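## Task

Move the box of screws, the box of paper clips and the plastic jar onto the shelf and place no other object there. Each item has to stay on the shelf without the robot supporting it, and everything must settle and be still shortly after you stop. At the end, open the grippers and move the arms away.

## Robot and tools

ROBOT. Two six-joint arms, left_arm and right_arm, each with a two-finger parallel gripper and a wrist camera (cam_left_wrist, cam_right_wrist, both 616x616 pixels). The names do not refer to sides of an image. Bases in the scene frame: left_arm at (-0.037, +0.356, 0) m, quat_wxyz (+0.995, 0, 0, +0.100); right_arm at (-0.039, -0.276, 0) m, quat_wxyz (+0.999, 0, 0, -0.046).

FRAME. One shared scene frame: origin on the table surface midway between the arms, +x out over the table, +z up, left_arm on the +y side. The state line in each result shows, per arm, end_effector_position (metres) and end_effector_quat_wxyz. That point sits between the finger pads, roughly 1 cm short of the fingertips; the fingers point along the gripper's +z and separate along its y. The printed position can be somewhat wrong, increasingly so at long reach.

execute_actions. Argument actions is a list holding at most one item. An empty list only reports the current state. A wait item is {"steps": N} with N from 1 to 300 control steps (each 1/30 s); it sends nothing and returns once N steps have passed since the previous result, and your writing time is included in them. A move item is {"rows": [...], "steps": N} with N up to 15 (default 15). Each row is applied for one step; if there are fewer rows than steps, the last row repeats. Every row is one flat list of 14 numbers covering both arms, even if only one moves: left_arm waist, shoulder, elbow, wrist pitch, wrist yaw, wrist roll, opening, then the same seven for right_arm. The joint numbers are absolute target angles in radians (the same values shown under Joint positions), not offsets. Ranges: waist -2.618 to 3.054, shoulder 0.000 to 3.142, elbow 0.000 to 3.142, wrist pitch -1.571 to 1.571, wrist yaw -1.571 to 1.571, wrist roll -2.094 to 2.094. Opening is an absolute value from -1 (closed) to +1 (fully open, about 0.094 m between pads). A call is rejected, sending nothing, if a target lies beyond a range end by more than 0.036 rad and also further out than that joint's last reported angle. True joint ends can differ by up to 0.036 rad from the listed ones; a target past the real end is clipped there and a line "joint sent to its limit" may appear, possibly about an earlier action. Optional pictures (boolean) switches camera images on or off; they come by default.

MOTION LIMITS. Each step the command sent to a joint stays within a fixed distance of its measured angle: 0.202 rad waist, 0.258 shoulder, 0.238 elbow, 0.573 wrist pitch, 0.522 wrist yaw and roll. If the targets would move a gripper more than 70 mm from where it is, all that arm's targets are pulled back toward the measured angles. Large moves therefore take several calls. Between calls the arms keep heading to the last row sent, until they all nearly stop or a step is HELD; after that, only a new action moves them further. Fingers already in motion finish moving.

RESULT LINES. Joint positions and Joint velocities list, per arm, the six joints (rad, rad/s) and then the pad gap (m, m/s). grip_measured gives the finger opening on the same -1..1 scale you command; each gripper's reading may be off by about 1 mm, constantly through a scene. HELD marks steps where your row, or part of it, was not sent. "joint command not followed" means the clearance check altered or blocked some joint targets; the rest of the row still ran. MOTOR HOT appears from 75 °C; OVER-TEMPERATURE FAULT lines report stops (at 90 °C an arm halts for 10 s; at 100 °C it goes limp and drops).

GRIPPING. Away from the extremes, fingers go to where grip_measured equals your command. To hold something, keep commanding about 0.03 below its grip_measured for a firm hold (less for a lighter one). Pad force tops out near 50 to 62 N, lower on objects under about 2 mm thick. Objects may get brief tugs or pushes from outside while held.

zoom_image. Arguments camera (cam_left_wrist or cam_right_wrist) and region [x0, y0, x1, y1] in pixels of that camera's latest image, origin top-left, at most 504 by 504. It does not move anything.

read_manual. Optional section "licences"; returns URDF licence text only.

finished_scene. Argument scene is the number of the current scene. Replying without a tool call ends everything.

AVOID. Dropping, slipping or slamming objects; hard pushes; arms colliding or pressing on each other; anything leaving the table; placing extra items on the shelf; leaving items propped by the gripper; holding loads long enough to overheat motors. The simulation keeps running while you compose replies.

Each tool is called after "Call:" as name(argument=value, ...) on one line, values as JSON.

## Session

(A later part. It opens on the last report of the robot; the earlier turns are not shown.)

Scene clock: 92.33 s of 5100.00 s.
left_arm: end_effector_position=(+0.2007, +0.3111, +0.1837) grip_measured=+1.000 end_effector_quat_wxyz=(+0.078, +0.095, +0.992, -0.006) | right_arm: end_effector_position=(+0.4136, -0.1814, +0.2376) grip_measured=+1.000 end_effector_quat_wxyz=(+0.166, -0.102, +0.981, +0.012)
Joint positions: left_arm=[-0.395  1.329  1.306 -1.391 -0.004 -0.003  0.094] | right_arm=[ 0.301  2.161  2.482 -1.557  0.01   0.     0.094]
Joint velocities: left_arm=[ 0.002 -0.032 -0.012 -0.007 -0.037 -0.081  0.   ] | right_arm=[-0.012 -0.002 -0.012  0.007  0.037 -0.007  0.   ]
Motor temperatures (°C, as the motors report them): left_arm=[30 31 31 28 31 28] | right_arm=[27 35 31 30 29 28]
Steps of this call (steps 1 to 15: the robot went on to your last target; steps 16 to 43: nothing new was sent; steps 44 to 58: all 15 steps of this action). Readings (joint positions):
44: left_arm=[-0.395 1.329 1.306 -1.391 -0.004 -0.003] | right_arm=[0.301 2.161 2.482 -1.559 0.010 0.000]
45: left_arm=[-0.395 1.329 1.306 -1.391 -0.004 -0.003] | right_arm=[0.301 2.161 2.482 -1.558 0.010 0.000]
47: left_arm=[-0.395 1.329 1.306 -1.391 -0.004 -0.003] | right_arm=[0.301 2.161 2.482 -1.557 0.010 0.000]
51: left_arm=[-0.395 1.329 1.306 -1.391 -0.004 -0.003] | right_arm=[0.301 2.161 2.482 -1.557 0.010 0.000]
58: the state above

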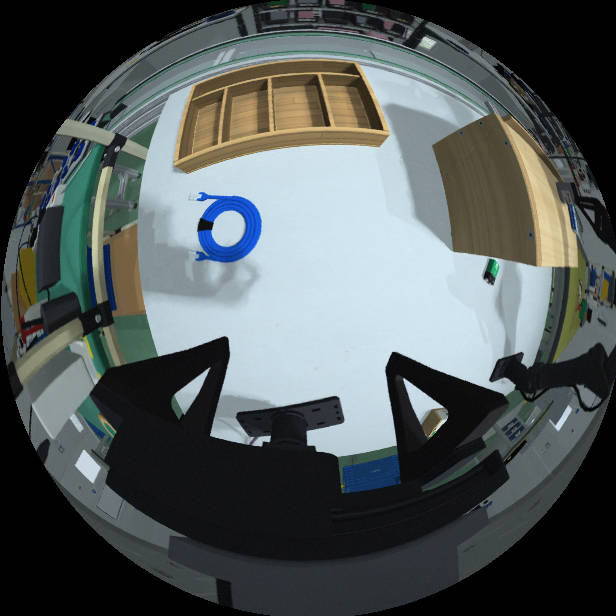

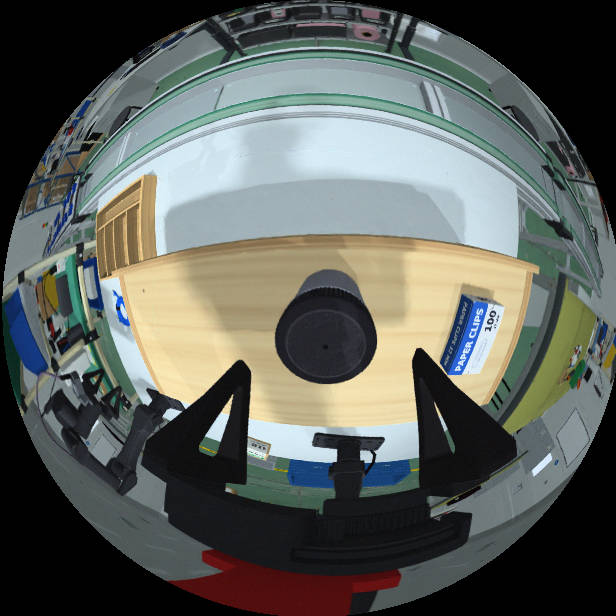

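Call:
execute_actions(actions=[{"rows":[[-0.4,1.3,1.3,-1.4,0,0,1,0.3,1.9,2.45,-1.57,0,0,1],[-0.4,1.3,1.3,-1.4,0,0,1,0.3,1.9,2.45,-1.57,0,0,1],[-0.4,1.3,1.3,-1.4,0,0,1,0.3,1.9,2.45,-1.57,0,0,1],[-0.4,1.3,1.3,-1.4,0,0,1,0.3,1.9,2.45,-1.57,0,0,1],[-0.4,1.3,1.3,-1.4,0,0,1,0.3,1.9,2.45,-1.57,0,0,1],[-0.4,1.3,1.3,-1.4,0,0,1,0.3,1.9,2.45,-1.57,0,0,1],[-0.4,1.3,1.3,-1.4,0,0,1,0.3,1.3,1.7,-1.5,0,0,1]]}], pictures=false)

Call:
execute_actions(actions=[{"steps":10}], pictures=false)

Call:
execute_actions(actions=[{"rows":[[-0.4,1.3,1.3,-1.4,0,0,1,1.8,1.45,1.45,-1.45,0,0,1]]}], pictures=false)

Call:
execute_actions(actions=[{"steps":20}])

Scene clock: 94.27 s of 5100.00 s.
left_arm: end_effector_position=(+0.2007, +0.3111, +0.1837) grip_measured=+1.000 end_effector_quat_wxyz=(+0.078, +0.095, +0.992, -0.006) | right_arm: end_effector_position=(+0.2131, -0.2238, +0.3429) grip_measured=+1.000 end_effector_quat_wxyz=(+0.295, -0.098, +0.950, +0.026)
Joint positions: left_arm=[-0.395  1.329  1.306 -1.391 -0.004 -0.003  0.094] | right_arm=[ 0.301  1.254  1.799 -1.513  0.01   0.     0.094]
Joint velocities: left_arm=[ 0.002  0.002  0.017 -0.022 -0.007  0.007  0.   ] | right_arm=[ 0.007 -0.891 -0.813 -0.505  0.007 -0.007  0.   ]
Motor temperatures (°C, as the motors report them): left_arm=[30 31 31 28 31 28] | right_arm=[27 35 31 30 29 28]
Steps of this call (steps 1 to 15: the robot went on to your last target; steps 16 to 43: nothing new was sent; steps 44 to 58: all 15 steps of this action). Readings (joint positions):
44: left_arm=[-0.395 1.329 1.306 -1.391 -0.004 -0.003] | right_arm=[0.301 2.146 2.472 -1.553 0.010 0.000]
45: left_arm=[-0.395 1.329 1.306 -1.391 -0.004 -0.003] | right_arm=[0.301 2.124 2.457 -1.554 0.010 0.000]
47: left_arm=[-0.395 1.329 1.306 -1.391 -0.004 -0.003] | right_arm=[0.301 2.062 2.446 -1.560 0.010 0.000]
51: left_arm=[-0.395 1.329 1.306 -1.391 -0.004 -0.003] | right_arm=[0.301 1.825 2.300 -1.500 0.010 0.000]
58: the state above

Scene clock: 94.60 s of 5100.00 s.
left_arm: end_effector_position=(+0.2007, +0.3111, +0.1837) grip_measured=+1.000 end_effector_quat_wxyz=(+0.078, +0.095, +0.992, -0.006) | right_arm: end_effector_position=(+0.2203, -0.2223, +0.3001) grip_measured=+1.000 end_effector_quat_wxyz=(+0.224, -0.100, +0.969, +0.018)
Joint positions: left_arm=[-0.395  1.329  1.306 -1.391 -0.004 -0.003  0.094] | right_arm=[ 0.301  1.314  1.709 -1.513  0.01   0.     0.094]
Joint velocities: left_arm=[-0.012  0.007  0.017  0.022 -0.037 -0.051  0.   ] | right_arm=[ 0.007 -0.007 -0.002  0.081 -0.125 -0.066  0.   ]
Motor temperatures (°C, as the motors report them): left_arm=[30 31 31 28 31 28] | right_arm=[27 35 31 30 29 28]
Steps of this call (steps 1 to 10: the robot went on to your last target). Readings (joint positions):
1: left_arm=[-0.395 1.329 1.306 -1.391 -0.004 -0.003] | right_arm=[0.301 1.237 1.778 -1.526 0.010 0.000]
2: left_arm=[-0.395 1.329 1.306 -1.391 -0.004 -0.003] | right_arm=[0.301 1.235 1.764 -1.531 0.010 0.000]
4: left_arm=[-0.395 1.329 1.306 -1.391 -0.004 -0.003] | right_arm=[0.301 1.258 1.740 -1.528 0.010 0.000]
8: left_arm=[-0.395 1.329 1.306 -1.391 -0.004 -0.003] | right_arm=[0.301 1.309 1.711 -1.516 0.010 0.000]
10: the state above

Scene clock: 95.10 s of 5100.00 s.
left_arm: end_effector_position=(+0.2007, +0.3111, +0.1837) grip_measured=+1.000 end_effector_quat_wxyz=(+0.078, +0.095, +0.992, -0.006) | right_arm: end_effector_position=(+0.0669, -0.0306, +0.1859) grip_measured=+1.000 end_effector_quat_wxyz=(+0.043, -0.549, +0.834, +0.025)
Joint positions: left_arm=[-0.395  1.329  1.306 -1.391 -0.004 -0.003  0.094] | right_arm=[ 1.259  1.479  1.445 -1.437  0.006  0.002  0.094]
Joint velocities: left_arm=[-0.007  0.007  0.007 -0.051 -0.007  0.081  0.   ] | right_arm=[ 2.151 -0.095 -0.007 -0.066 -0.037 -0.007  0.   ]
Motor temperatures (°C, as the motors report them): left_arm=[30 31 31 28 31 28] | right_arm=[27 35 31 30 29 28]
Steps of this call (steps 1 to 15: all 15 steps of this action). Readings (joint positions):
1: left_arm=[-0.395 1.329 1.306 -1.391 -0.004 -0.003] | right_arm=[0.322 1.317 1.690 -1.500 0.020 0.002]
2: left_arm=[-0.395 1.329 1.306 -1.391 -0.004 -0.003] | right_arm=[0.362 1.319 1.659 -1.488 0.021 0.002]
4: left_arm=[-0.395 1.329 1.306 -1.391 -0.004 -0.003] | right_arm=[0.461 1.355 1.582 -1.476 0.021 0.002]
8: left_arm=[-0.395 1.329 1.306 -1.391 -0.004 -0.003] | right_arm=[0.728 1.469 1.464 -1.453 0.018 0.002]
15: the state above

Scene clock: 95.77 s of 5100.00 s.
left_arm: end_effector_position=(+0.2007, +0.3111, +0.1837) grip_measured=+1.000 end_effector_quat_wxyz=(+0.078, +0.095, +0.992, -0.006) | right_arm: end_effector_position=(-0.0802, -0.0140, +0.1883) grip_measured=+1.000 end_effector_quat_wxyz=(-0.030, +0.755, -0.653, -0.044)
Joint positions: left_arm=[-0.395  1.329  1.306 -1.391 -0.004 -0.003  0.094] | right_arm=[ 1.809  1.469  1.445 -1.441 -0.013  0.001  0.094]
Joint velocities: left_arm=[ 0.002 -0.002 -0.002  0.007 -0.051 -0.022  0.   ] | right_arm=[-0.002 -0.002  0.007  0.066 -0.022 -0.022  0.   ]
Motor temperatures (°C, as the motors report them): left_arm=[30 31 31 28 31 28] | right_arm=[27 35 31 30 29 28]
Steps of this call (steps 1 to 20: the robot went on to your last target). Readings (joint positions):
1: left_arm=[-0.395 1.329 1.306 -1.391 -0.004 -0.003] | right_arm=[1.335 1.477 1.445 -1.436 0.005 0.002]
2: left_arm=[-0.395 1.329 1.306 -1.391 -0.004 -0.003] | right_arm=[1.412 1.475 1.445 -1.436 0.004 0.002]
4: left_arm=[-0.395 1.329 1.306 -1.391 -0.004 -0.003] | right_arm=[1.565 1.475 1.445 -1.436 0.003 0.002]
8: left_arm=[-0.395 1.329 1.306 -1.391 -0.004 -0.003] | right_arm=[1.797 1.475 1.445 -1.435 -0.013 0.001]
20: the state above

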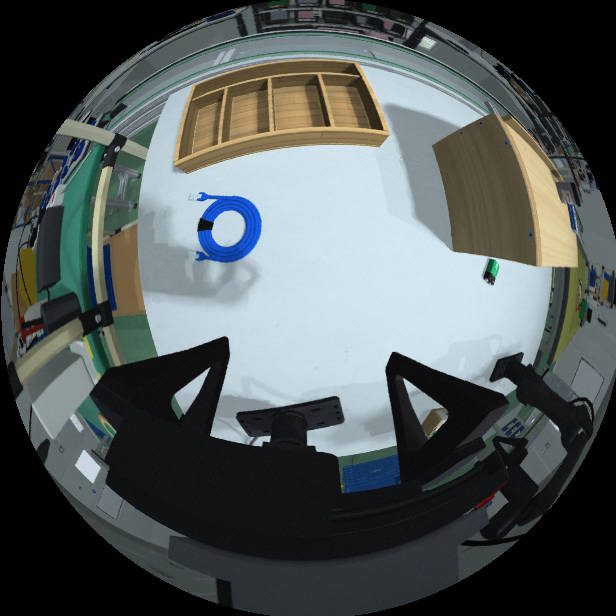

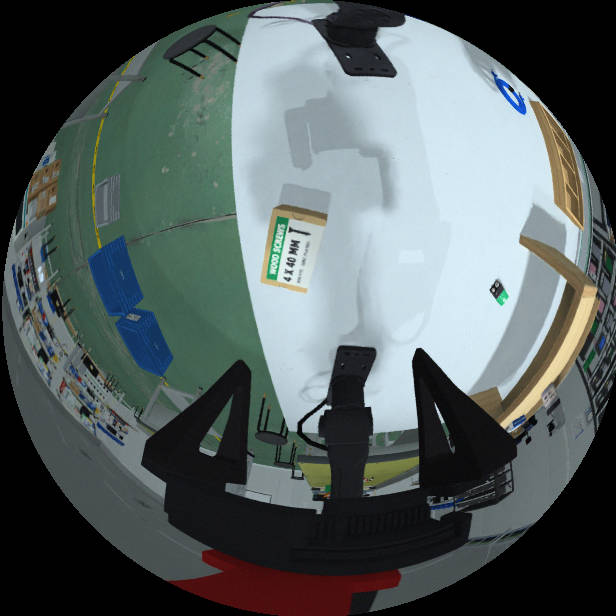

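Call:
execute_actions(actions=[{"rows":[[-0.4,1.3,1.3,-1.4,0,0,1,1.83,1.68,1.29,-1.17,0,0.15,1]]}])

Scene clock: 97.20 s of 5100.00 s.
left_arm: end_effector_position=(+0.2007, +0.3111, +0.1837) grip_measured=+1.000 end_effector_quat_wxyz=(+0.078, +0.095, +0.992, -0.006) | right_arm: end_effector_position=(-0.0877, +0.0122, +0.0892) grip_measured=+1.000 end_effector_quat_wxyz=(+0.016, +0.715, -0.699, +0.010)
Joint positions: left_arm=[-0.395  1.329  1.306 -1.391 -0.004 -0.003  0.094] | right_arm=[ 1.821  1.695  1.283 -1.193 -0.013  0.134  0.094]
Joint velocities: left_arm=[-0.007  0.017  0.012  0.022 -0.007 -0.051  0.   ] | right_arm=[-0.002 -0.071  0.002  0.125 -0.037 -0.007  0.   ]
Motor temperatures (°C, as the motors report them): left_arm=[30 31 31 28 31 28] | right_arm=[27 34 31 30 29 28]
Steps of this call (steps 1 to 15: the robot went on to your last target; steps 16 to 28: nothing new was sent; steps 29 to 43: all 15 steps of this action). Readings (joint positions):
29: left_arm=[-0.395 1.329 1.306 -1.391 -0.004 -0.003] | right_arm=[1.809 1.479 1.435 -1.424 -0.013 0.016]
30: left_arm=[-0.395 1.329 1.306 -1.391 -0.004 -0.003] | right_arm=[1.810 1.498 1.420 -1.395 -0.013 0.033]
32: left_arm=[-0.395 1.329 1.306 -1.391 -0.004 -0.003] | right_arm=[1.814 1.573 1.377 -1.323 -0.013 0.067]
36: left_arm=[-0.395 1.329 1.306 -1.391 -0.004 -0.003] | right_arm=[1.821 1.709 1.295 -1.225 -0.013 0.110]
43: the state above

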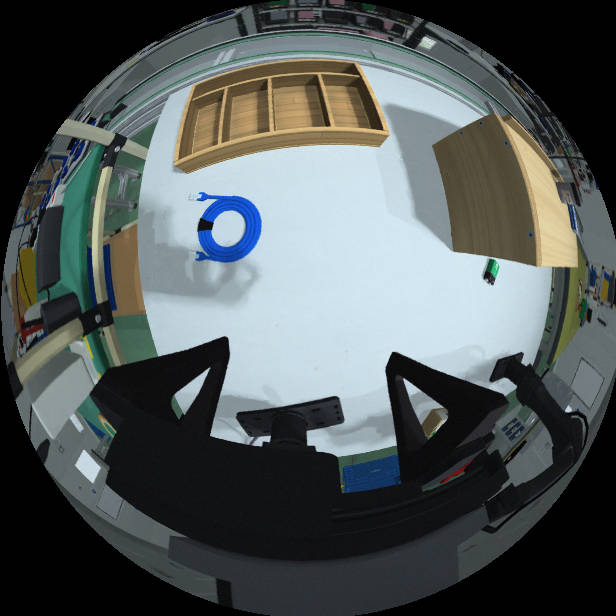

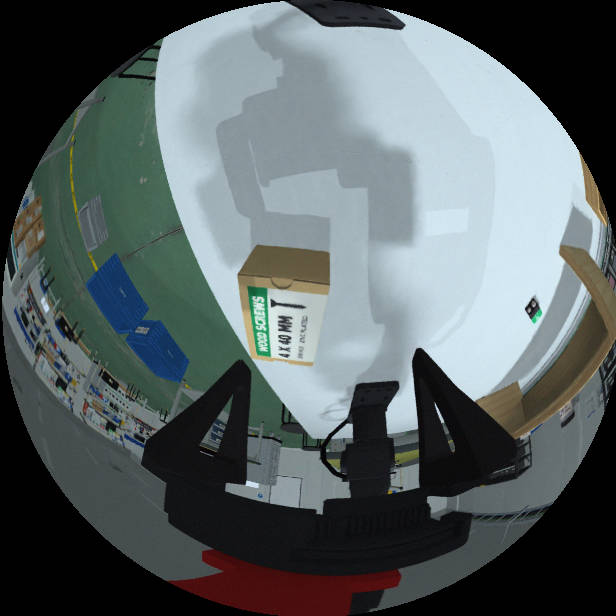

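Call:
execute_actions(actions=[{"rows":[[-0.4,1.3,1.3,-1.4,0,0,1,1.91,1.545,1.15,-1.165,0,0.22,1]]}])

Scene clock: 98.83 s of 5100.00 s.
left_arm: end_effector_position=(+0.2007, +0.3111, +0.1837) grip_measured=+1.000 end_effector_quat_wxyz=(+0.078, +0.095, +0.992, -0.006) | right_arm: end_effector_position=(-0.1057, -0.0178, +0.0985) grip_measured=+1.000 end_effector_quat_wxyz=(-0.000, +0.721, -0.693, -0.006)
Joint positions: left_arm=[-0.395  1.329  1.306 -1.391 -0.004 -0.003  0.094] | right_arm=[ 1.91   1.551  1.169 -1.178 -0.006  0.208  0.094]
Joint velocities: left_arm=[-0.002  0.002 -0.007 -0.081  0.037  0.022  0.   ] | right_arm=[-0.002  0.007  0.012  0.051  0.095  0.022  0.   ]
Motor temperatures (°C, as the motors report them): left_arm=[30 31 31 28 31 28] | right_arm=[27 34 31 30 29 28]
Steps of this call (steps 1 to 15: the robot went on to your last target; steps 16 to 34: nothing new was sent; steps 35 to 49: all 15 steps of this action). Readings (joint positions):
35: left_arm=[-0.395 1.329 1.306 -1.391 -0.004 -0.003] | right_arm=[1.830 1.674 1.259 -1.162 -0.008 0.153]
36: left_arm=[-0.395 1.329 1.306 -1.391 -0.004 -0.003] | right_arm=[1.849 1.640 1.221 -1.148 -0.005 0.165]
38: left_arm=[-0.395 1.329 1.306 -1.391 -0.004 -0.003] | right_arm=[1.893 1.580 1.175 -1.168 -0.005 0.181]
42: left_arm=[-0.395 1.329 1.306 -1.391 -0.004 -0.003] | right_arm=[1.910 1.551 1.169 -1.179 -0.006 0.198]
49: the state above

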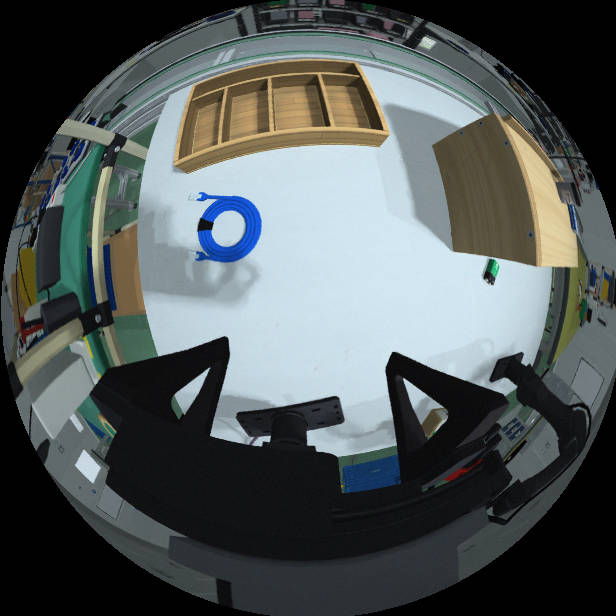

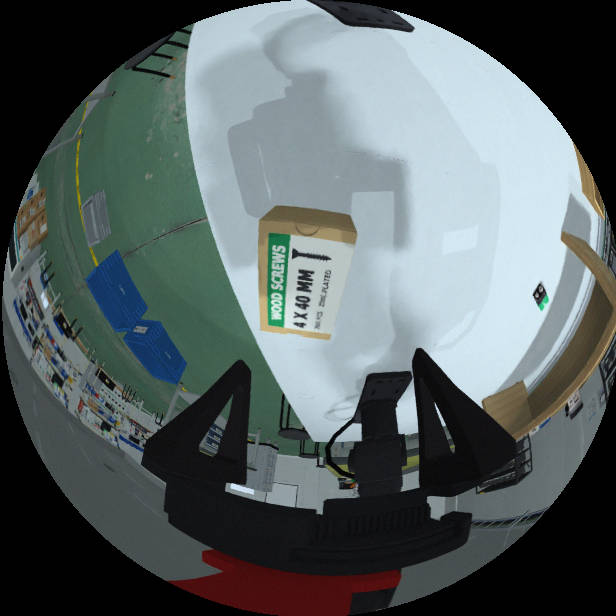

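Call:
execute_actions(actions=[{"rows":[[-0.4,1.3,1.3,-1.4,0,0,1,1.95,1.545,1.15,-1.165,0,0.33,1],[-0.4,1.3,1.3,-1.4,0,0,1,1.95,1.545,1.15,-1.165,0,0.33,1],[-0.4,1.3,1.3,-1.4,0,0,1,1.95,1.545,1.15,-1.165,0,0.33,1],[-0.4,1.3,1.3,-1.4,0,0,1,1.95,1.545,1.15,-1.165,0,0.33,1],[-0.4,1.3,1.3,-1.4,0,0,1,1.95,1.57,1.06,-1.04,0,0.33,1],[-0.4,1.3,1.3,-1.4,0,0,1,1.95,1.57,1.06,-1.04,0,0.33,1],[-0.4,1.3,1.3,-1.4,0,0,1,1.95,1.57,1.06,-1.04,0,0.33,1],[-0.4,1.3,1.3,-1.4,0,0,1,1.95,1.61,0.95,-0.9,0,0.33,1]]}])

Scene clock: 100.63 s of 5100.00 s.
left_arm: end_effector_position=(+0.2007, +0.3111, +0.1837) grip_measured=+1.000 end_effector_quat_wxyz=(+0.078, +0.095, +0.992, -0.006) | right_arm: end_effector_position=(-0.1191, -0.0244, +0.0457) grip_measured=+1.000 end_effector_quat_wxyz=(+0.013, +0.694, -0.719, -0.014)
Joint positions: left_arm=[-0.395  1.329  1.306 -1.391 -0.004 -0.003  0.094] | right_arm=[ 1.945  1.591  0.992 -0.959 -0.037  0.317  0.094]
Joint velocities: left_arm=[ 0.002  0.007 -0.017  0.037  0.051 -0.022  0.   ] | right_arm=[ 0.007 -0.012  0.002  0.022  0.007 -0.051  0.   ]
Motor temperatures (°C, as the motors report them): left_arm=[30 31 31 28 31 28] | right_arm=[27 34 31 30 29 28]
Steps of this call (steps 1 to 15: the robot went on to your last target; steps 16 to 39: nothing new was sent; steps 40 to 54: all 15 steps of this action). Readings (joint positions):
40: left_arm=[-0.395 1.329 1.306 -1.391 -0.004 -0.003] | right_arm=[1.914 1.551 1.169 -1.178 -0.005 0.229]
41: left_arm=[-0.395 1.329 1.306 -1.391 -0.004 -0.003] | right_arm=[1.922 1.551 1.169 -1.178 -0.005 0.248]
43: left_arm=[-0.395 1.329 1.306 -1.391 -0.004 -0.003] | right_arm=[1.937 1.551 1.169 -1.178 -0.005 0.274]
47: left_arm=[-0.395 1.329 1.306 -1.391 -0.004 -0.003] | right_arm=[1.943 1.559 1.076 -1.073 -0.005 0.301]
54: the state above

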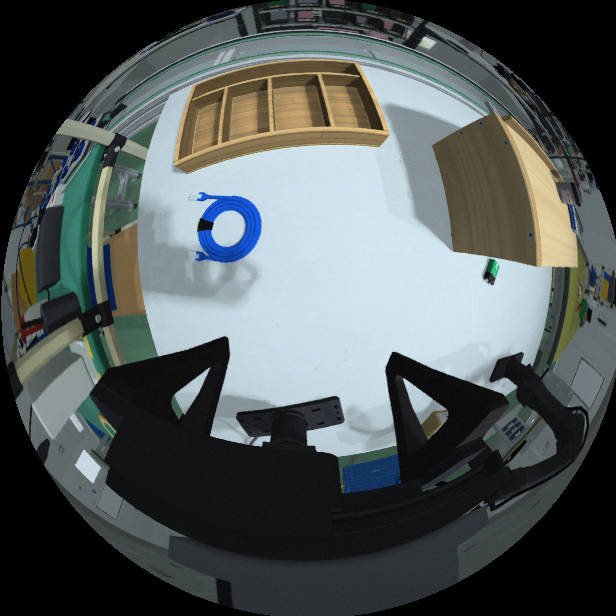

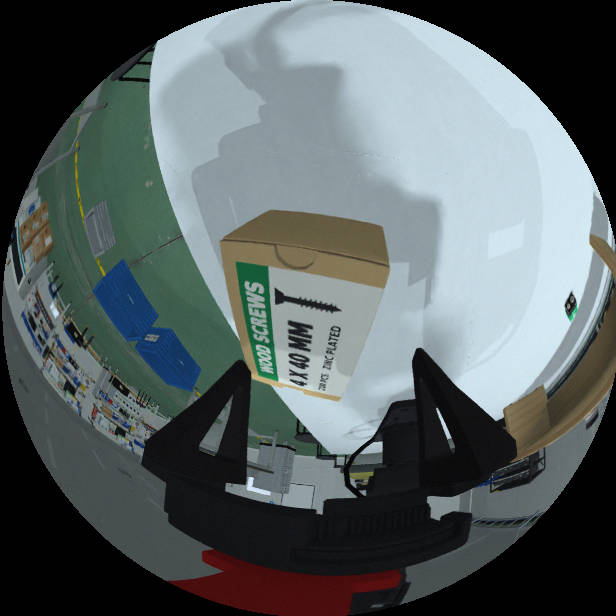

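Call:
execute_actions(actions=[{"rows":[[-0.4,1.3,1.3,-1.4,0,0,1,1.95,1.545,1.15,-1.165,0,0.33,1]],"steps":10}], pictures=false)

Call:
execute_actions(actions=[{"rows":[[-0.4,1.3,1.3,-1.4,0,0,1,2.0,1.65,1.27,-1.18,0,0.42,1]]}])

Scene clock: 102.00 s of 5100.00 s.
left_arm: end_effector_position=(+0.2007, +0.3111, +0.1837) grip_measured=+1.000 end_effector_quat_wxyz=(+0.078, +0.095, +0.992, -0.006) | right_arm: end_effector_position=(-0.1180, -0.0152, +0.0931) grip_measured=+1.000 end_effector_quat_wxyz=(-0.003, +0.693, -0.721, -0.024)
Joint positions: left_arm=[-0.395  1.329  1.306 -1.391 -0.004 -0.003  0.094] | right_arm=[ 1.945  1.544  1.139 -1.121 -0.016  0.321  0.094]
Joint velocities: left_arm=[-0.007 -0.007  0.012  0.007 -0.022  0.007  0.   ] | right_arm=[-0.007 -0.002  0.012 -0.388 -0.037  0.051  0.   ]
Motor temperatures (°C, as the motors report them): left_arm=[30 31 31 28 31 28] | right_arm=[27 34 31 30 29 28]
Steps of this call (steps 1 to 30: the robot went on to your last target; step 31: nothing new was sent; steps 32 to 41: all 10 steps of this action). Readings (joint positions):
32: left_arm=[-0.395 1.329 1.306 -1.391 -0.004 -0.003] | right_arm=[1.945 1.604 0.993 -0.956 -0.017 0.321]
33: left_arm=[-0.395 1.329 1.306 -1.391 -0.004 -0.003] | right_arm=[1.945 1.601 1.030 -1.011 -0.017 0.321]
35: left_arm=[-0.395 1.329 1.306 -1.391 -0.004 -0.003] | right_arm=[1.945 1.578 1.096 -1.062 -0.017 0.321]
39: left_arm=[-0.395 1.329 1.306 -1.391 -0.004 -0.003] | right_arm=[1.945 1.543 1.139 -1.099 -0.016 0.321]
41: the state above

Scene clock: 102.50 s of 5100.00 s.
left_arm: end_effector_position=(+0.2007, +0.3111, +0.1837) grip_measured=+1.000 end_effector_quat_wxyz=(+0.078, +0.095, +0.992, -0.006) | right_arm: end_effector_position=(-0.1352, -0.0049, +0.0918) grip_measured=+1.000 end_effector_quat_wxyz=(+0.006, +0.680, -0.733, -0.000)
Joint positions: left_arm=[-0.395  1.329  1.306 -1.391 -0.004 -0.003  0.094] | right_arm=[ 1.995  1.649  1.243 -1.17  -0.011  0.407  0.094]
Joint velocities: left_arm=[-0.007  0.002 -0.012 -0.051  0.022 -0.007  0.   ] | right_arm=[ 0.007 -0.002 -0.007 -0.022 -0.007  0.022  0.   ]
Motor temperatures (°C, as the motors report them): left_arm=[30 31 31 28 31 28] | right_arm=[27 34 31 30 29 28]
Steps of this call (steps 1 to 15: all 15 steps of this action). Readings (joint positions):
1: left_arm=[-0.395 1.329 1.306 -1.391 -0.004 -0.003] | right_arm=[1.951 1.559 1.159 -1.149 -0.013 0.337]
2: left_arm=[-0.395 1.329 1.306 -1.391 -0.004 -0.003] | right_arm=[1.962 1.586 1.191 -1.169 -0.011 0.353]
4: left_arm=[-0.395 1.329 1.306 -1.391 -0.004 -0.003] | right_arm=[1.985 1.629 1.234 -1.163 -0.011 0.373]
8: left_arm=[-0.395 1.329 1.306 -1.391 -0.004 -0.003] | right_arm=[1.995 1.649 1.243 -1.163 -0.011 0.395]
15: the state above

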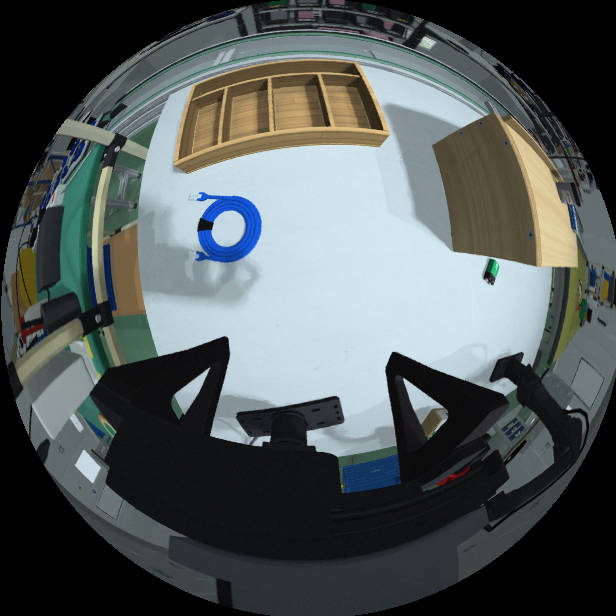

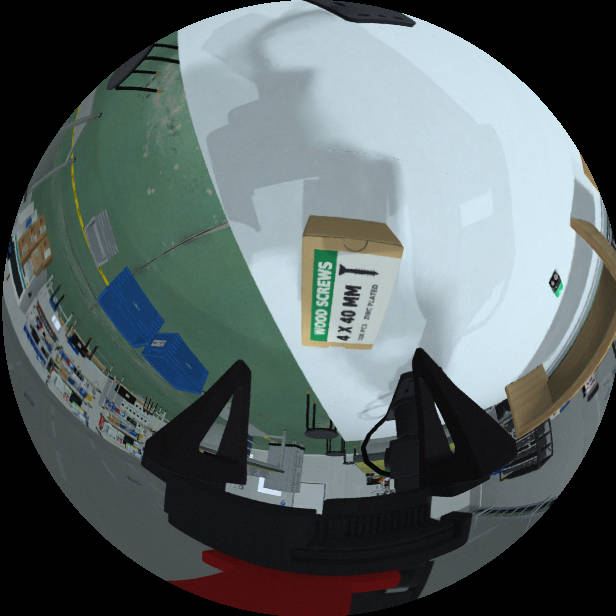

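Call:
execute_actions(actions=[{"rows":[[-0.4,1.3,1.3,-1.4,0,0,1,1.96,1.715,1.345,-1.19,0,0.42,1],[-0.4,1.3,1.3,-1.4,0,0,1,1.96,1.715,1.345,-1.19,0,0.42,1],[-0.4,1.3,1.3,-1.4,0,0,1,1.96,1.715,1.345,-1.19,0,0.42,1],[-0.4,1.3,1.3,-1.4,0,0,1,1.96,1.715,1.345,-1.19,0,0.42,1],[-0.4,1.3,1.3,-1.4,0,0,1,1.96,1.715,1.345,-1.19,0,0.42,1],[-0.4,1.3,1.3,-1.4,0,0,1,1.96,1.74,1.24,-1.06,0,0.42,1],[-0.4,1.3,1.3,-1.4,0,0,1,1.96,1.74,1.24,-1.06,0,0.42,1],[-0.4,1.3,1.3,-1.4,0,0,1,1.96,1.74,1.24,-1.06,0,0.42,1],[-0.4,1.3,1.3,-1.4,0,0,1,1.96,1.765,1.13,-0.92,0,0.42,1]]}])

Scene clock: 104.73 s of 5100.00 s.
left_arm: end_effector_position=(+0.2007, +0.3111, +0.1837) grip_measured=+1.000 end_effector_quat_wxyz=(+0.078, +0.095, +0.992, -0.006) | right_arm: end_effector_position=(-0.1288, +0.0020, +0.0304) grip_measured=+1.000 end_effector_quat_wxyz=(+0.017, +0.668, -0.744, +0.022)
Joint positions: left_arm=[-0.395  1.329  1.306 -1.391 -0.004 -0.003  0.094] | right_arm=[ 1.967  1.776  1.134 -0.983 -0.012  0.411  0.094]
Joint velocities: left_arm=[ 0.002 -0.002  0.007 -0.007  0.022 -0.007  0.   ] | right_arm=[-0.022  0.061 -0.066  0.154 -0.037 -0.007  0.   ]
Motor temperatures (°C, as the motors report them): left_arm=[30 31 31 28 31 28] | right_arm=[27 34 31 30 29 28]
Steps of this call (steps 1 to 15: the robot went on to your last target; steps 16 to 52: nothing new was sent; steps 53 to 67: all 15 steps of this action). Readings (joint positions):
53: left_arm=[-0.395 1.329 1.306 -1.391 -0.004 -0.003] | right_arm=[1.992 1.658 1.257 -1.184 -0.012 0.410]
54: left_arm=[-0.395 1.329 1.306 -1.391 -0.004 -0.003] | right_arm=[1.986 1.674 1.280 -1.194 -0.012 0.410]
56: left_arm=[-0.395 1.329 1.306 -1.391 -0.004 -0.003] | right_arm=[1.973 1.700 1.310 -1.186 -0.012 0.410]
60: left_arm=[-0.395 1.329 1.306 -1.391 -0.004 -0.003] | right_arm=[1.967 1.716 1.281 -1.125 -0.012 0.411]
67: the state above

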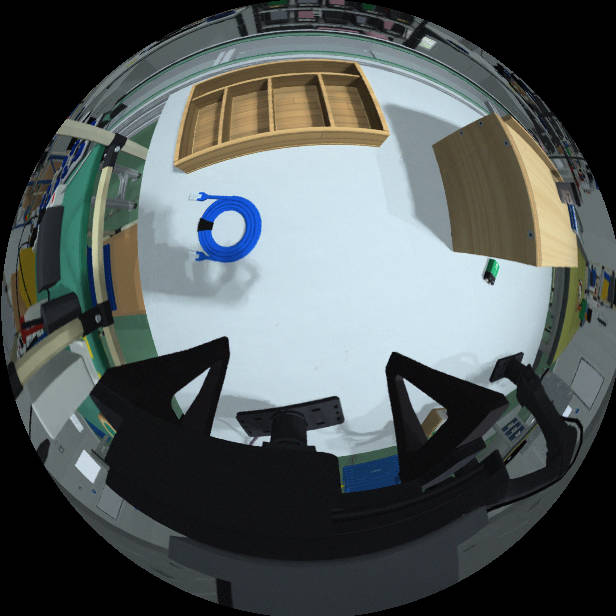

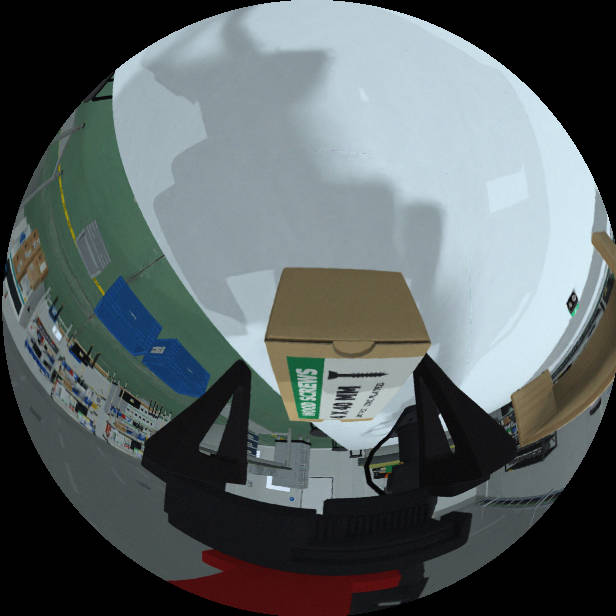

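Down alongside. Close.

Call:
execute_actions(actions=[{"rows":[[-0.4,1.3,1.3,-1.4,0,0,1,1.96,1.765,1.13,-0.92,0,0.42,0.6],[-0.4,1.3,1.3,-1.4,0,0,1,1.96,1.765,1.13,-0.92,0,0.42,0.5],[-0.4,1.3,1.3,-1.4,0,0,1,1.96,1.765,1.13,-0.92,0,0.42,0.4],[-0.4,1.3,1.3,-1.4,0,0,1,1.96,1.765,1.13,-0.92,0,0.42,0.3],[-0.4,1.3,1.3,-1.4,0,0,1,1.96,1.765,1.13,-0.92,0,0.42,0.0]]}])

Scene clock: 105.87 s of 5100.00 s.
left_arm: end_effector_position=(+0.2007, +0.3111, +0.1837) grip_measured=+1.000 end_effector_quat_wxyz=(+0.078, +0.095, +0.992, -0.006) | right_arm: end_effector_position=(-0.1304, +0.0148, +0.0299) grip_measured=+0.218 end_effector_quat_wxyz=(+0.001, +0.667, -0.745, +0.001)
Joint positions: left_arm=[-0.395  1.329  1.306 -1.391 -0.004 -0.003  0.094] | right_arm=[ 1.965  1.776  1.133 -0.93  -0.002  0.413  0.057]
Joint velocities: left_arm=[0.002 0.007 0.017 0.066 0.037 0.051 0.   ] | right_arm=[-0.012  0.002 -0.002  0.037 -0.037 -0.022  0.002]
Motor temperatures (°C, as the motors report them): left_arm=[30 31 31 28 31 28] | right_arm=[27 34 31 30 29 28]
Steps of this call (steps 1 to 19: the robot went on to your last target; steps 20 to 34: all 15 steps of this action). Readings (joint positions):
20: left_arm=[-0.395 1.329 1.306 -1.391 -0.004 -0.003] | right_arm=[1.967 1.776 1.133 -0.933 -0.010 0.411]
21: left_arm=[-0.395 1.329 1.306 -1.391 -0.004 -0.003] | right_arm=[1.965 1.776 1.133 -0.933 -0.005 0.412]
23: left_arm=[-0.395 1.329 1.306 -1.391 -0.004 -0.003] | right_arm=[1.965 1.776 1.133 -0.933 -0.002 0.412]
27: left_arm=[-0.395 1.329 1.306 -1.391 -0.004 -0.003] | right_arm=[1.965 1.776 1.133 -0.930 -0.002 0.413]
34: the state above

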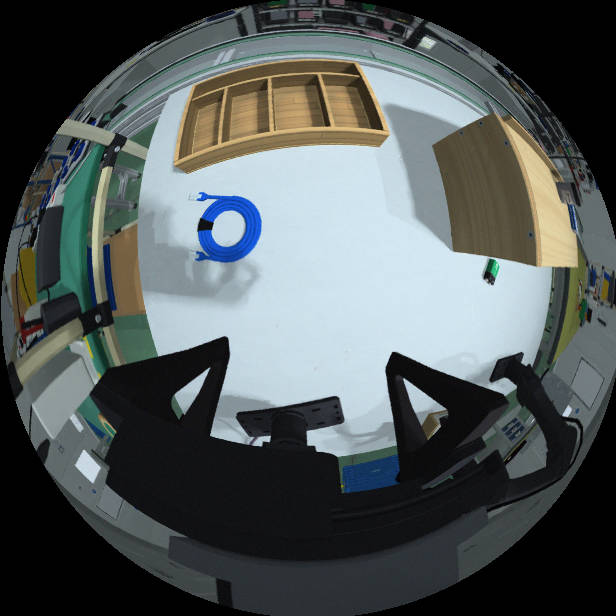

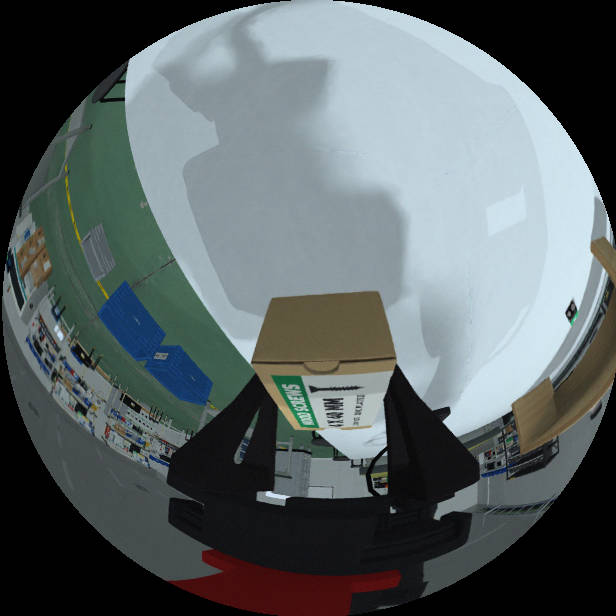

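Call:
execute_actions(actions=[{"rows":[[-0.4,1.3,1.3,-1.4,0,0,1,1.96,1.765,1.13,-0.92,0,0.42,0.1],[-0.4,1.3,1.3,-1.4,0,0,1,1.96,1.6,1.35,-1.2,0,0.42,0.1],[-0.4,1.3,1.3,-1.4,0,0,1,1.96,1.6,1.35,-1.2,0,0.42,0.1],[-0.4,1.3,1.3,-1.4,0,0,1,1.96,1.6,1.35,-1.2,0,0.42,0.1],[-0.4,1.3,1.3,-1.4,0,0,1,1.96,1.3,1.72,-1.5,0,0.2,0.1]]}], pictures=false)

Call:
execute_actions(actions=[{"rows":[[-0.4,1.3,1.3,-1.4,0,0,1,0.56,1.3,1.78,-1.5,0,0,0.1]]}], pictures=false)

Call:
execute_actions(actions=[{"steps":10}], pictures=false)

Call:
execute_actions(actions=[{"rows":[[-0.4,1.3,1.3,-1.4,0,0,1,0.56,1.95,2.45,-1.57,0,0,0.1]]}])

Scene clock: 109.00 s of 5100.00 s.
left_arm: end_effector_position=(+0.2007, +0.3111, +0.1837) grip_measured=+1.000 end_effector_quat_wxyz=(+0.078, +0.095, +0.992, -0.006) | right_arm: end_effector_position=(-0.1277, +0.0062, +0.2519) grip_measured=+0.218 end_effector_quat_wxyz=(-0.091, +0.705, -0.683, -0.169)
Joint positions: left_arm=[-0.395  1.329  1.306 -1.391 -0.004 -0.003  0.094] | right_arm=[ 1.965  1.39   1.573 -1.367 -0.002  0.27   0.057]
Joint velocities: left_arm=[ 0.007  0.007 -0.002  0.11  -0.081 -0.022  0.   ] | right_arm=[ 0.017 -0.681  1.326 -0.74  -0.095 -0.359 -0.001]
Motor temperatures (°C, as the motors report them): left_arm=[30 31 31 28 31 28] | right_arm=[27 34 31 30 29 28]
Steps of this call (steps 1 to 15: the robot went on to your last target; steps 16 to 79: nothing new was sent; steps 80 to 94: all 15 steps of this action). Readings (joint positions):
80: left_arm=[-0.395 1.329 1.306 -1.391 -0.004 -0.003] | right_arm=[1.965 1.776 1.133 -0.930 -0.002 0.413]
81: left_arm=[-0.395 1.329 1.306 -1.391 -0.004 -0.003] | right_arm=[1.965 1.771 1.149 -0.954 -0.002 0.413]
83: left_arm=[-0.395 1.329 1.306 -1.391 -0.004 -0.003] | right_arm=[1.965 1.741 1.198 -1.032 -0.002 0.413]
87: left_arm=[-0.395 1.329 1.306 -1.391 -0.004 -0.003] | right_arm=[1.965 1.613 1.314 -1.174 -0.002 0.348]
94: the state above

Scene clock: 109.50 s of 5100.00 s.
left_arm: end_effector_position=(+0.2007, +0.3111, +0.1837) grip_measured=+1.000 end_effector_quat_wxyz=(+0.078, +0.095, +0.992, -0.006) | right_arm: end_effector_position=(+0.1452, -0.0764, +0.3156) grip_measured=+0.217 end_effector_quat_wxyz=(+0.228, -0.377, +0.891, +0.105)
Joint positions: left_arm=[-0.395  1.329  1.306 -1.391 -0.004 -0.003  0.094] | right_arm=[ 0.912  1.32   1.759 -1.503 -0.006  0.02   0.057]
Joint velocities: left_arm=[ 0.002 -0.007 -0.007 -0.007 -0.007  0.051  0.   ] | right_arm=[-2.137 -0.022 -0.002 -0.037  0.022  0.007 -0.001]
Motor temperatures (°C, as the motors report them): left_arm=[30 31 31 28 31 28] | right_arm=[27 34 31 30 29 28]
Steps of this call (steps 1 to 15: all 15 steps of this action). Readings (joint positions):
1: left_arm=[-0.395 1.329 1.306 -1.391 -0.004 -0.003] | right_arm=[1.943 1.369 1.619 -1.390 -0.019 0.235]
2: left_arm=[-0.395 1.329 1.306 -1.391 -0.004 -0.003] | right_arm=[1.897 1.351 1.664 -1.411 -0.038 0.197]
4: left_arm=[-0.395 1.329 1.306 -1.391 -0.004 -0.003] | right_arm=[1.758 1.322 1.730 -1.433 -0.041 0.130]
8: left_arm=[-0.395 1.329 1.306 -1.391 -0.004 -0.003] | right_arm=[1.447 1.301 1.759 -1.459 -0.020 0.058]
15: the state above

Scene clock: 109.83 s of 5100.00 s.
left_arm: end_effector_position=(+0.2007, +0.3111, +0.1837) grip_measured=+1.000 end_effector_quat_wxyz=(+0.078, +0.095, +0.992, -0.006) | right_arm: end_effector_position=(+0.2001, -0.1601, +0.3124) grip_measured=+0.217 end_effector_quat_wxyz=(+0.233, -0.215, +0.947, +0.046)
Joint positions: left_arm=[-0.395  1.329  1.306 -1.391 -0.004 -0.003  0.094] | right_arm=[ 0.556  1.32   1.759 -1.53   0.021  0.012  0.057]
Joint velocities: left_arm=[-0.002 -0.012 -0.002 -0.022  0.007 -0.051  0.   ] | right_arm=[-0.007 -0.002 -0.007 -0.11  -0.081 -0.066  0.001]
Motor temperatures (°C, as the motors report them): left_arm=[30 31 31 28 31 28] | right_arm=[27 34 31 30 29 28]
Steps of this call (steps 1 to 10: the robot went on to your last target). Readings (joint positions):
1: left_arm=[-0.395 1.329 1.306 -1.391 -0.004 -0.003] | right_arm=[0.836 1.320 1.759 -1.504 -0.005 0.018]
2: left_arm=[-0.395 1.329 1.306 -1.391 -0.004 -0.003] | right_arm=[0.760 1.320 1.759 -1.505 -0.005 0.016]
4: left_arm=[-0.395 1.329 1.306 -1.391 -0.004 -0.003] | right_arm=[0.621 1.320 1.759 -1.506 0.006 0.015]
8: left_arm=[-0.395 1.329 1.306 -1.391 -0.004 -0.003] | right_arm=[0.556 1.320 1.759 -1.522 0.030 0.013]
10: the state above

Scene clock: 110.33 s of 5100.00 s.
left_arm: end_effector_position=(+0.2007, +0.3111, +0.1837) grip_measured=+1.000 end_effector_quat_wxyz=(+0.078, +0.095, +0.992, -0.006) | right_arm: end_effector_position=(+0.3479, -0.0841, +0.2644) grip_measured=+0.217 end_effector_quat_wxyz=(+0.173, -0.220, +0.959, +0.037)
Joint positions: left_arm=[-0.395  1.329  1.306 -1.391 -0.004 -0.003  0.094] | right_arm=[ 0.556  2.028  2.385 -1.572  0.01   0.009  0.057]
Joint velocities: left_arm=[ 0.007 -0.002  0.017 -0.007  0.051 -0.007  0.   ] | right_arm=[-0.017 -0.256  0.002 -0.168 -0.022 -0.007  0.001]
Motor temperatures (°C, as the motors report them): left_arm=[30 31 31 28 31 28] | right_arm=[27 34 32 30 29 28]
Steps of this call (steps 1 to 15: all 15 steps of this action). Readings (joint positions):
1: left_arm=[-0.395 1.329 1.306 -1.391 -0.004 -0.003] | right_arm=[0.556 1.360 1.809 -1.574 0.018 0.011]
2: left_arm=[-0.395 1.329 1.306 -1.391 -0.004 -0.003] | right_arm=[0.556 1.420 1.887 -1.578 0.016 0.011]
4: left_arm=[-0.395 1.329 1.306 -1.391 -0.004 -0.003] | right_arm=[0.556 1.584 2.071 -1.576 0.015 0.010]
8: left_arm=[-0.395 1.329 1.306 -1.391 -0.004 -0.003] | right_arm=[0.556 1.911 2.365 -1.549 0.013 0.010]
15: the state above

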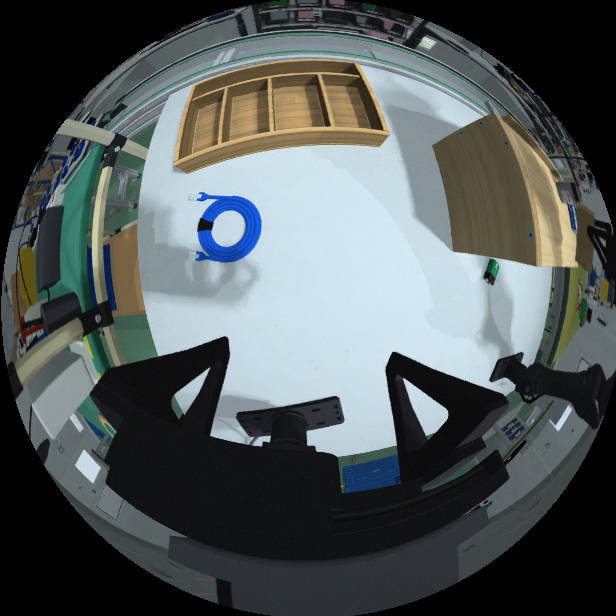

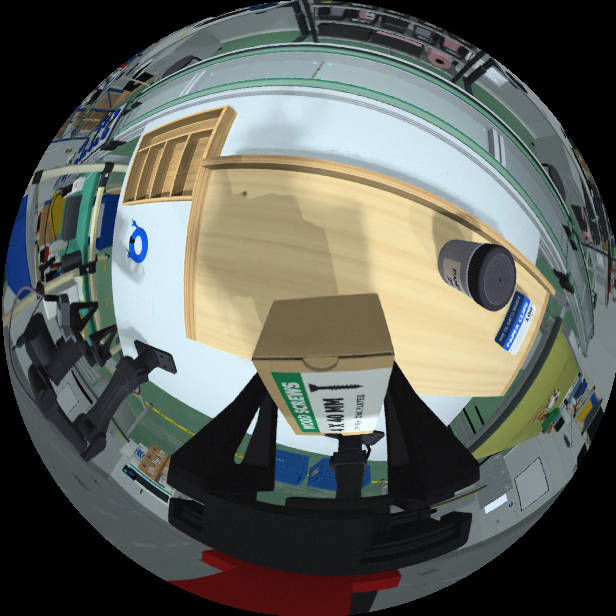

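Call:
execute_actions(actions=[{"rows":[[-0.4,1.3,1.3,-1.4,0,0,1,0.56,2.13,2.55,-1.5,0,0,0.1]]}])

Scene clock: 111.43 s of 5100.00 s.
left_arm: end_effector_position=(+0.2007, +0.3111, +0.1837) grip_measured=+1.000 end_effector_quat_wxyz=(+0.078, +0.095, +0.992, -0.006) | right_arm: end_effector_position=(+0.3854, -0.0654, +0.2451) grip_measured=+0.217 end_effector_quat_wxyz=(+0.187, -0.220, +0.957, +0.040)
Joint positions: left_arm=[-0.395  1.329  1.306 -1.391 -0.004 -0.003  0.094] | right_arm=[ 0.556  2.175  2.52  -1.53   0.01   0.009  0.057]
Joint velocities: left_arm=[ 0.017 -0.007  0.002  0.022 -0.095 -0.007  0.   ] | right_arm=[ 0.012 -0.1   -0.012 -0.037 -0.007 -0.066  0.001]
Motor temperatures (°C, as the motors report them): left_arm=[30 31 31 28 31 28] | right_arm=[27 34 32 30 29 28]
Steps of this call (steps 1 to 18: the robot went on to your last target; steps 19 to 33: all 15 steps of this action). Readings (joint positions):
19: left_arm=[-0.395 1.329 1.306 -1.391 -0.004 -0.003] | right_arm=[0.556 1.992 2.440 -1.577 0.010 0.009]
20: left_arm=[-0.395 1.329 1.306 -1.391 -0.004 -0.003] | right_arm=[0.556 2.024 2.485 -1.569 0.010 0.009]
22: left_arm=[-0.395 1.329 1.306 -1.391 -0.004 -0.003] | right_arm=[0.556 2.081 2.519 -1.535 0.010 0.009]
26: left_arm=[-0.395 1.329 1.306 -1.391 -0.004 -0.003] | right_arm=[0.556 2.166 2.520 -1.525 0.010 0.009]
33: the state above

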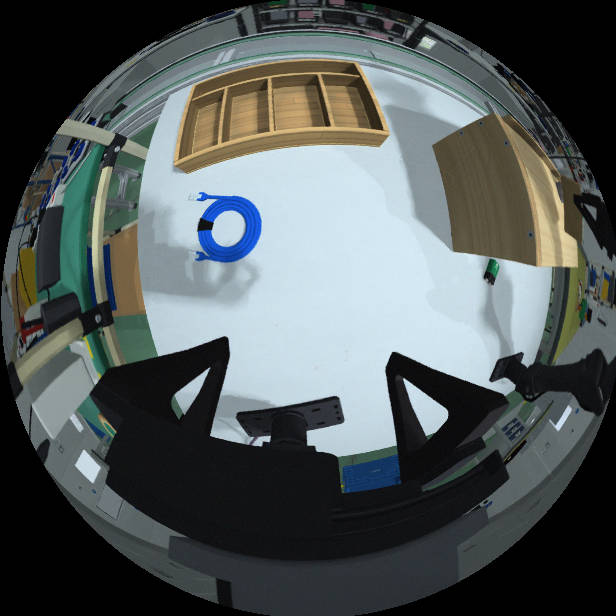

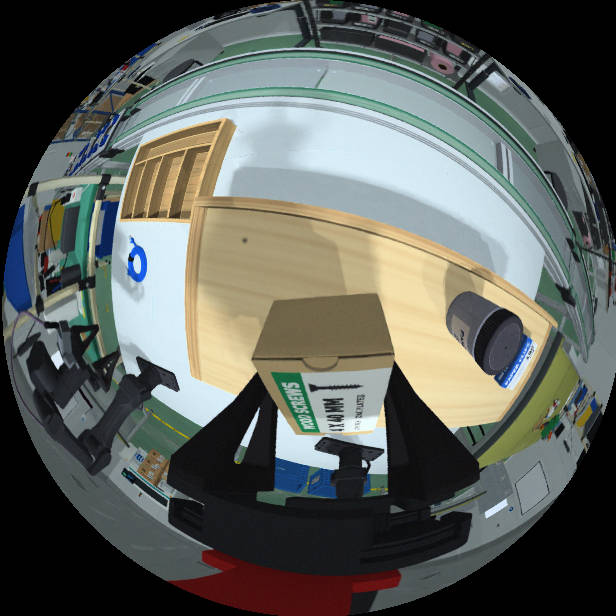

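Lower with better uprightness.

Call:
execute_actions(actions=[{"rows":[[-0.4,1.3,1.3,-1.4,0,0,1,0.56,2.2,2.5,-1.57,0,0,0.1]]}])

Scene clock: 112.30 s of 5100.00 s.
left_arm: end_effector_position=(+0.2007, +0.3111, +0.1837) grip_measured=+1.000 end_effector_quat_wxyz=(+0.078, +0.095, +0.992, -0.006) | right_arm: end_effector_position=(+0.3791, -0.0682, +0.2191) grip_measured=+0.217 end_effector_quat_wxyz=(+0.140, -0.222, +0.964, +0.030)
Joint positions: left_arm=[-0.395  1.329  1.306 -1.391 -0.004 -0.003  0.094] | right_arm=[ 0.556  2.215  2.506 -1.573  0.008  0.009  0.057]
Joint velocities: left_arm=[-0.002  0.007 -0.007 -0.066 -0.051 -0.022  0.   ] | right_arm=[-0.027 -0.007 -0.002 -0.051  0.007  0.007 -0.001]
Motor temperatures (°C, as the motors report them): left_arm=[30 31 31 28 31 28] | right_arm=[27 34 32 30 29 28]
Steps of this call (steps 1 to 11: the robot went on to your last target; steps 12 to 26: all 15 steps of this action). Readings (joint positions):
12: left_arm=[-0.395 1.329 1.306 -1.391 -0.004 -0.003] | right_arm=[0.556 2.169 2.519 -1.534 0.010 0.009]
13: left_arm=[-0.395 1.329 1.306 -1.391 -0.004 -0.003] | right_arm=[0.556 2.173 2.519 -1.542 0.010 0.009]
15: left_arm=[-0.395 1.329 1.306 -1.391 -0.004 -0.003] | right_arm=[0.556 2.190 2.519 -1.561 0.010 0.009]
19: left_arm=[-0.395 1.329 1.306 -1.391 -0.004 -0.003] | right_arm=[0.556 2.217 2.506 -1.571 0.008 0.009]
26: the state above

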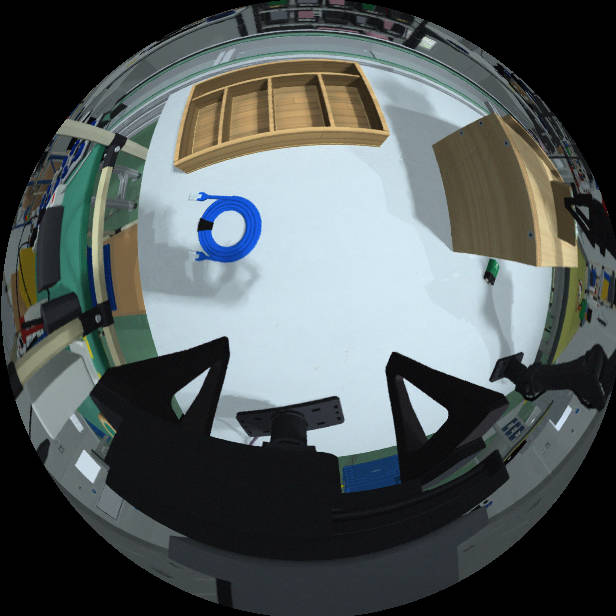

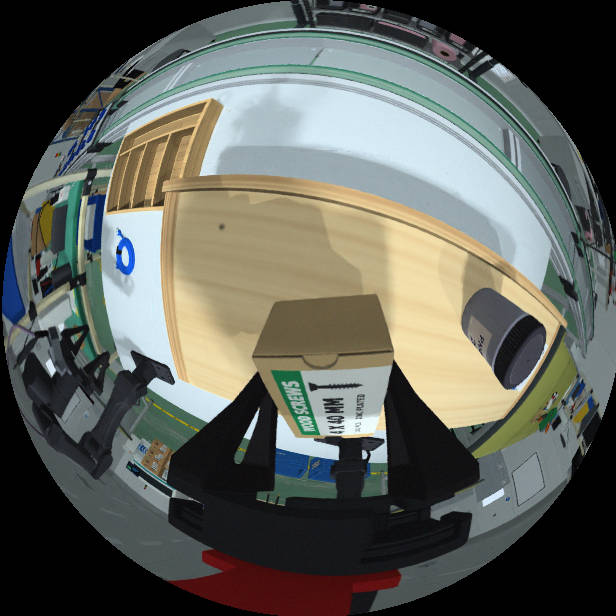

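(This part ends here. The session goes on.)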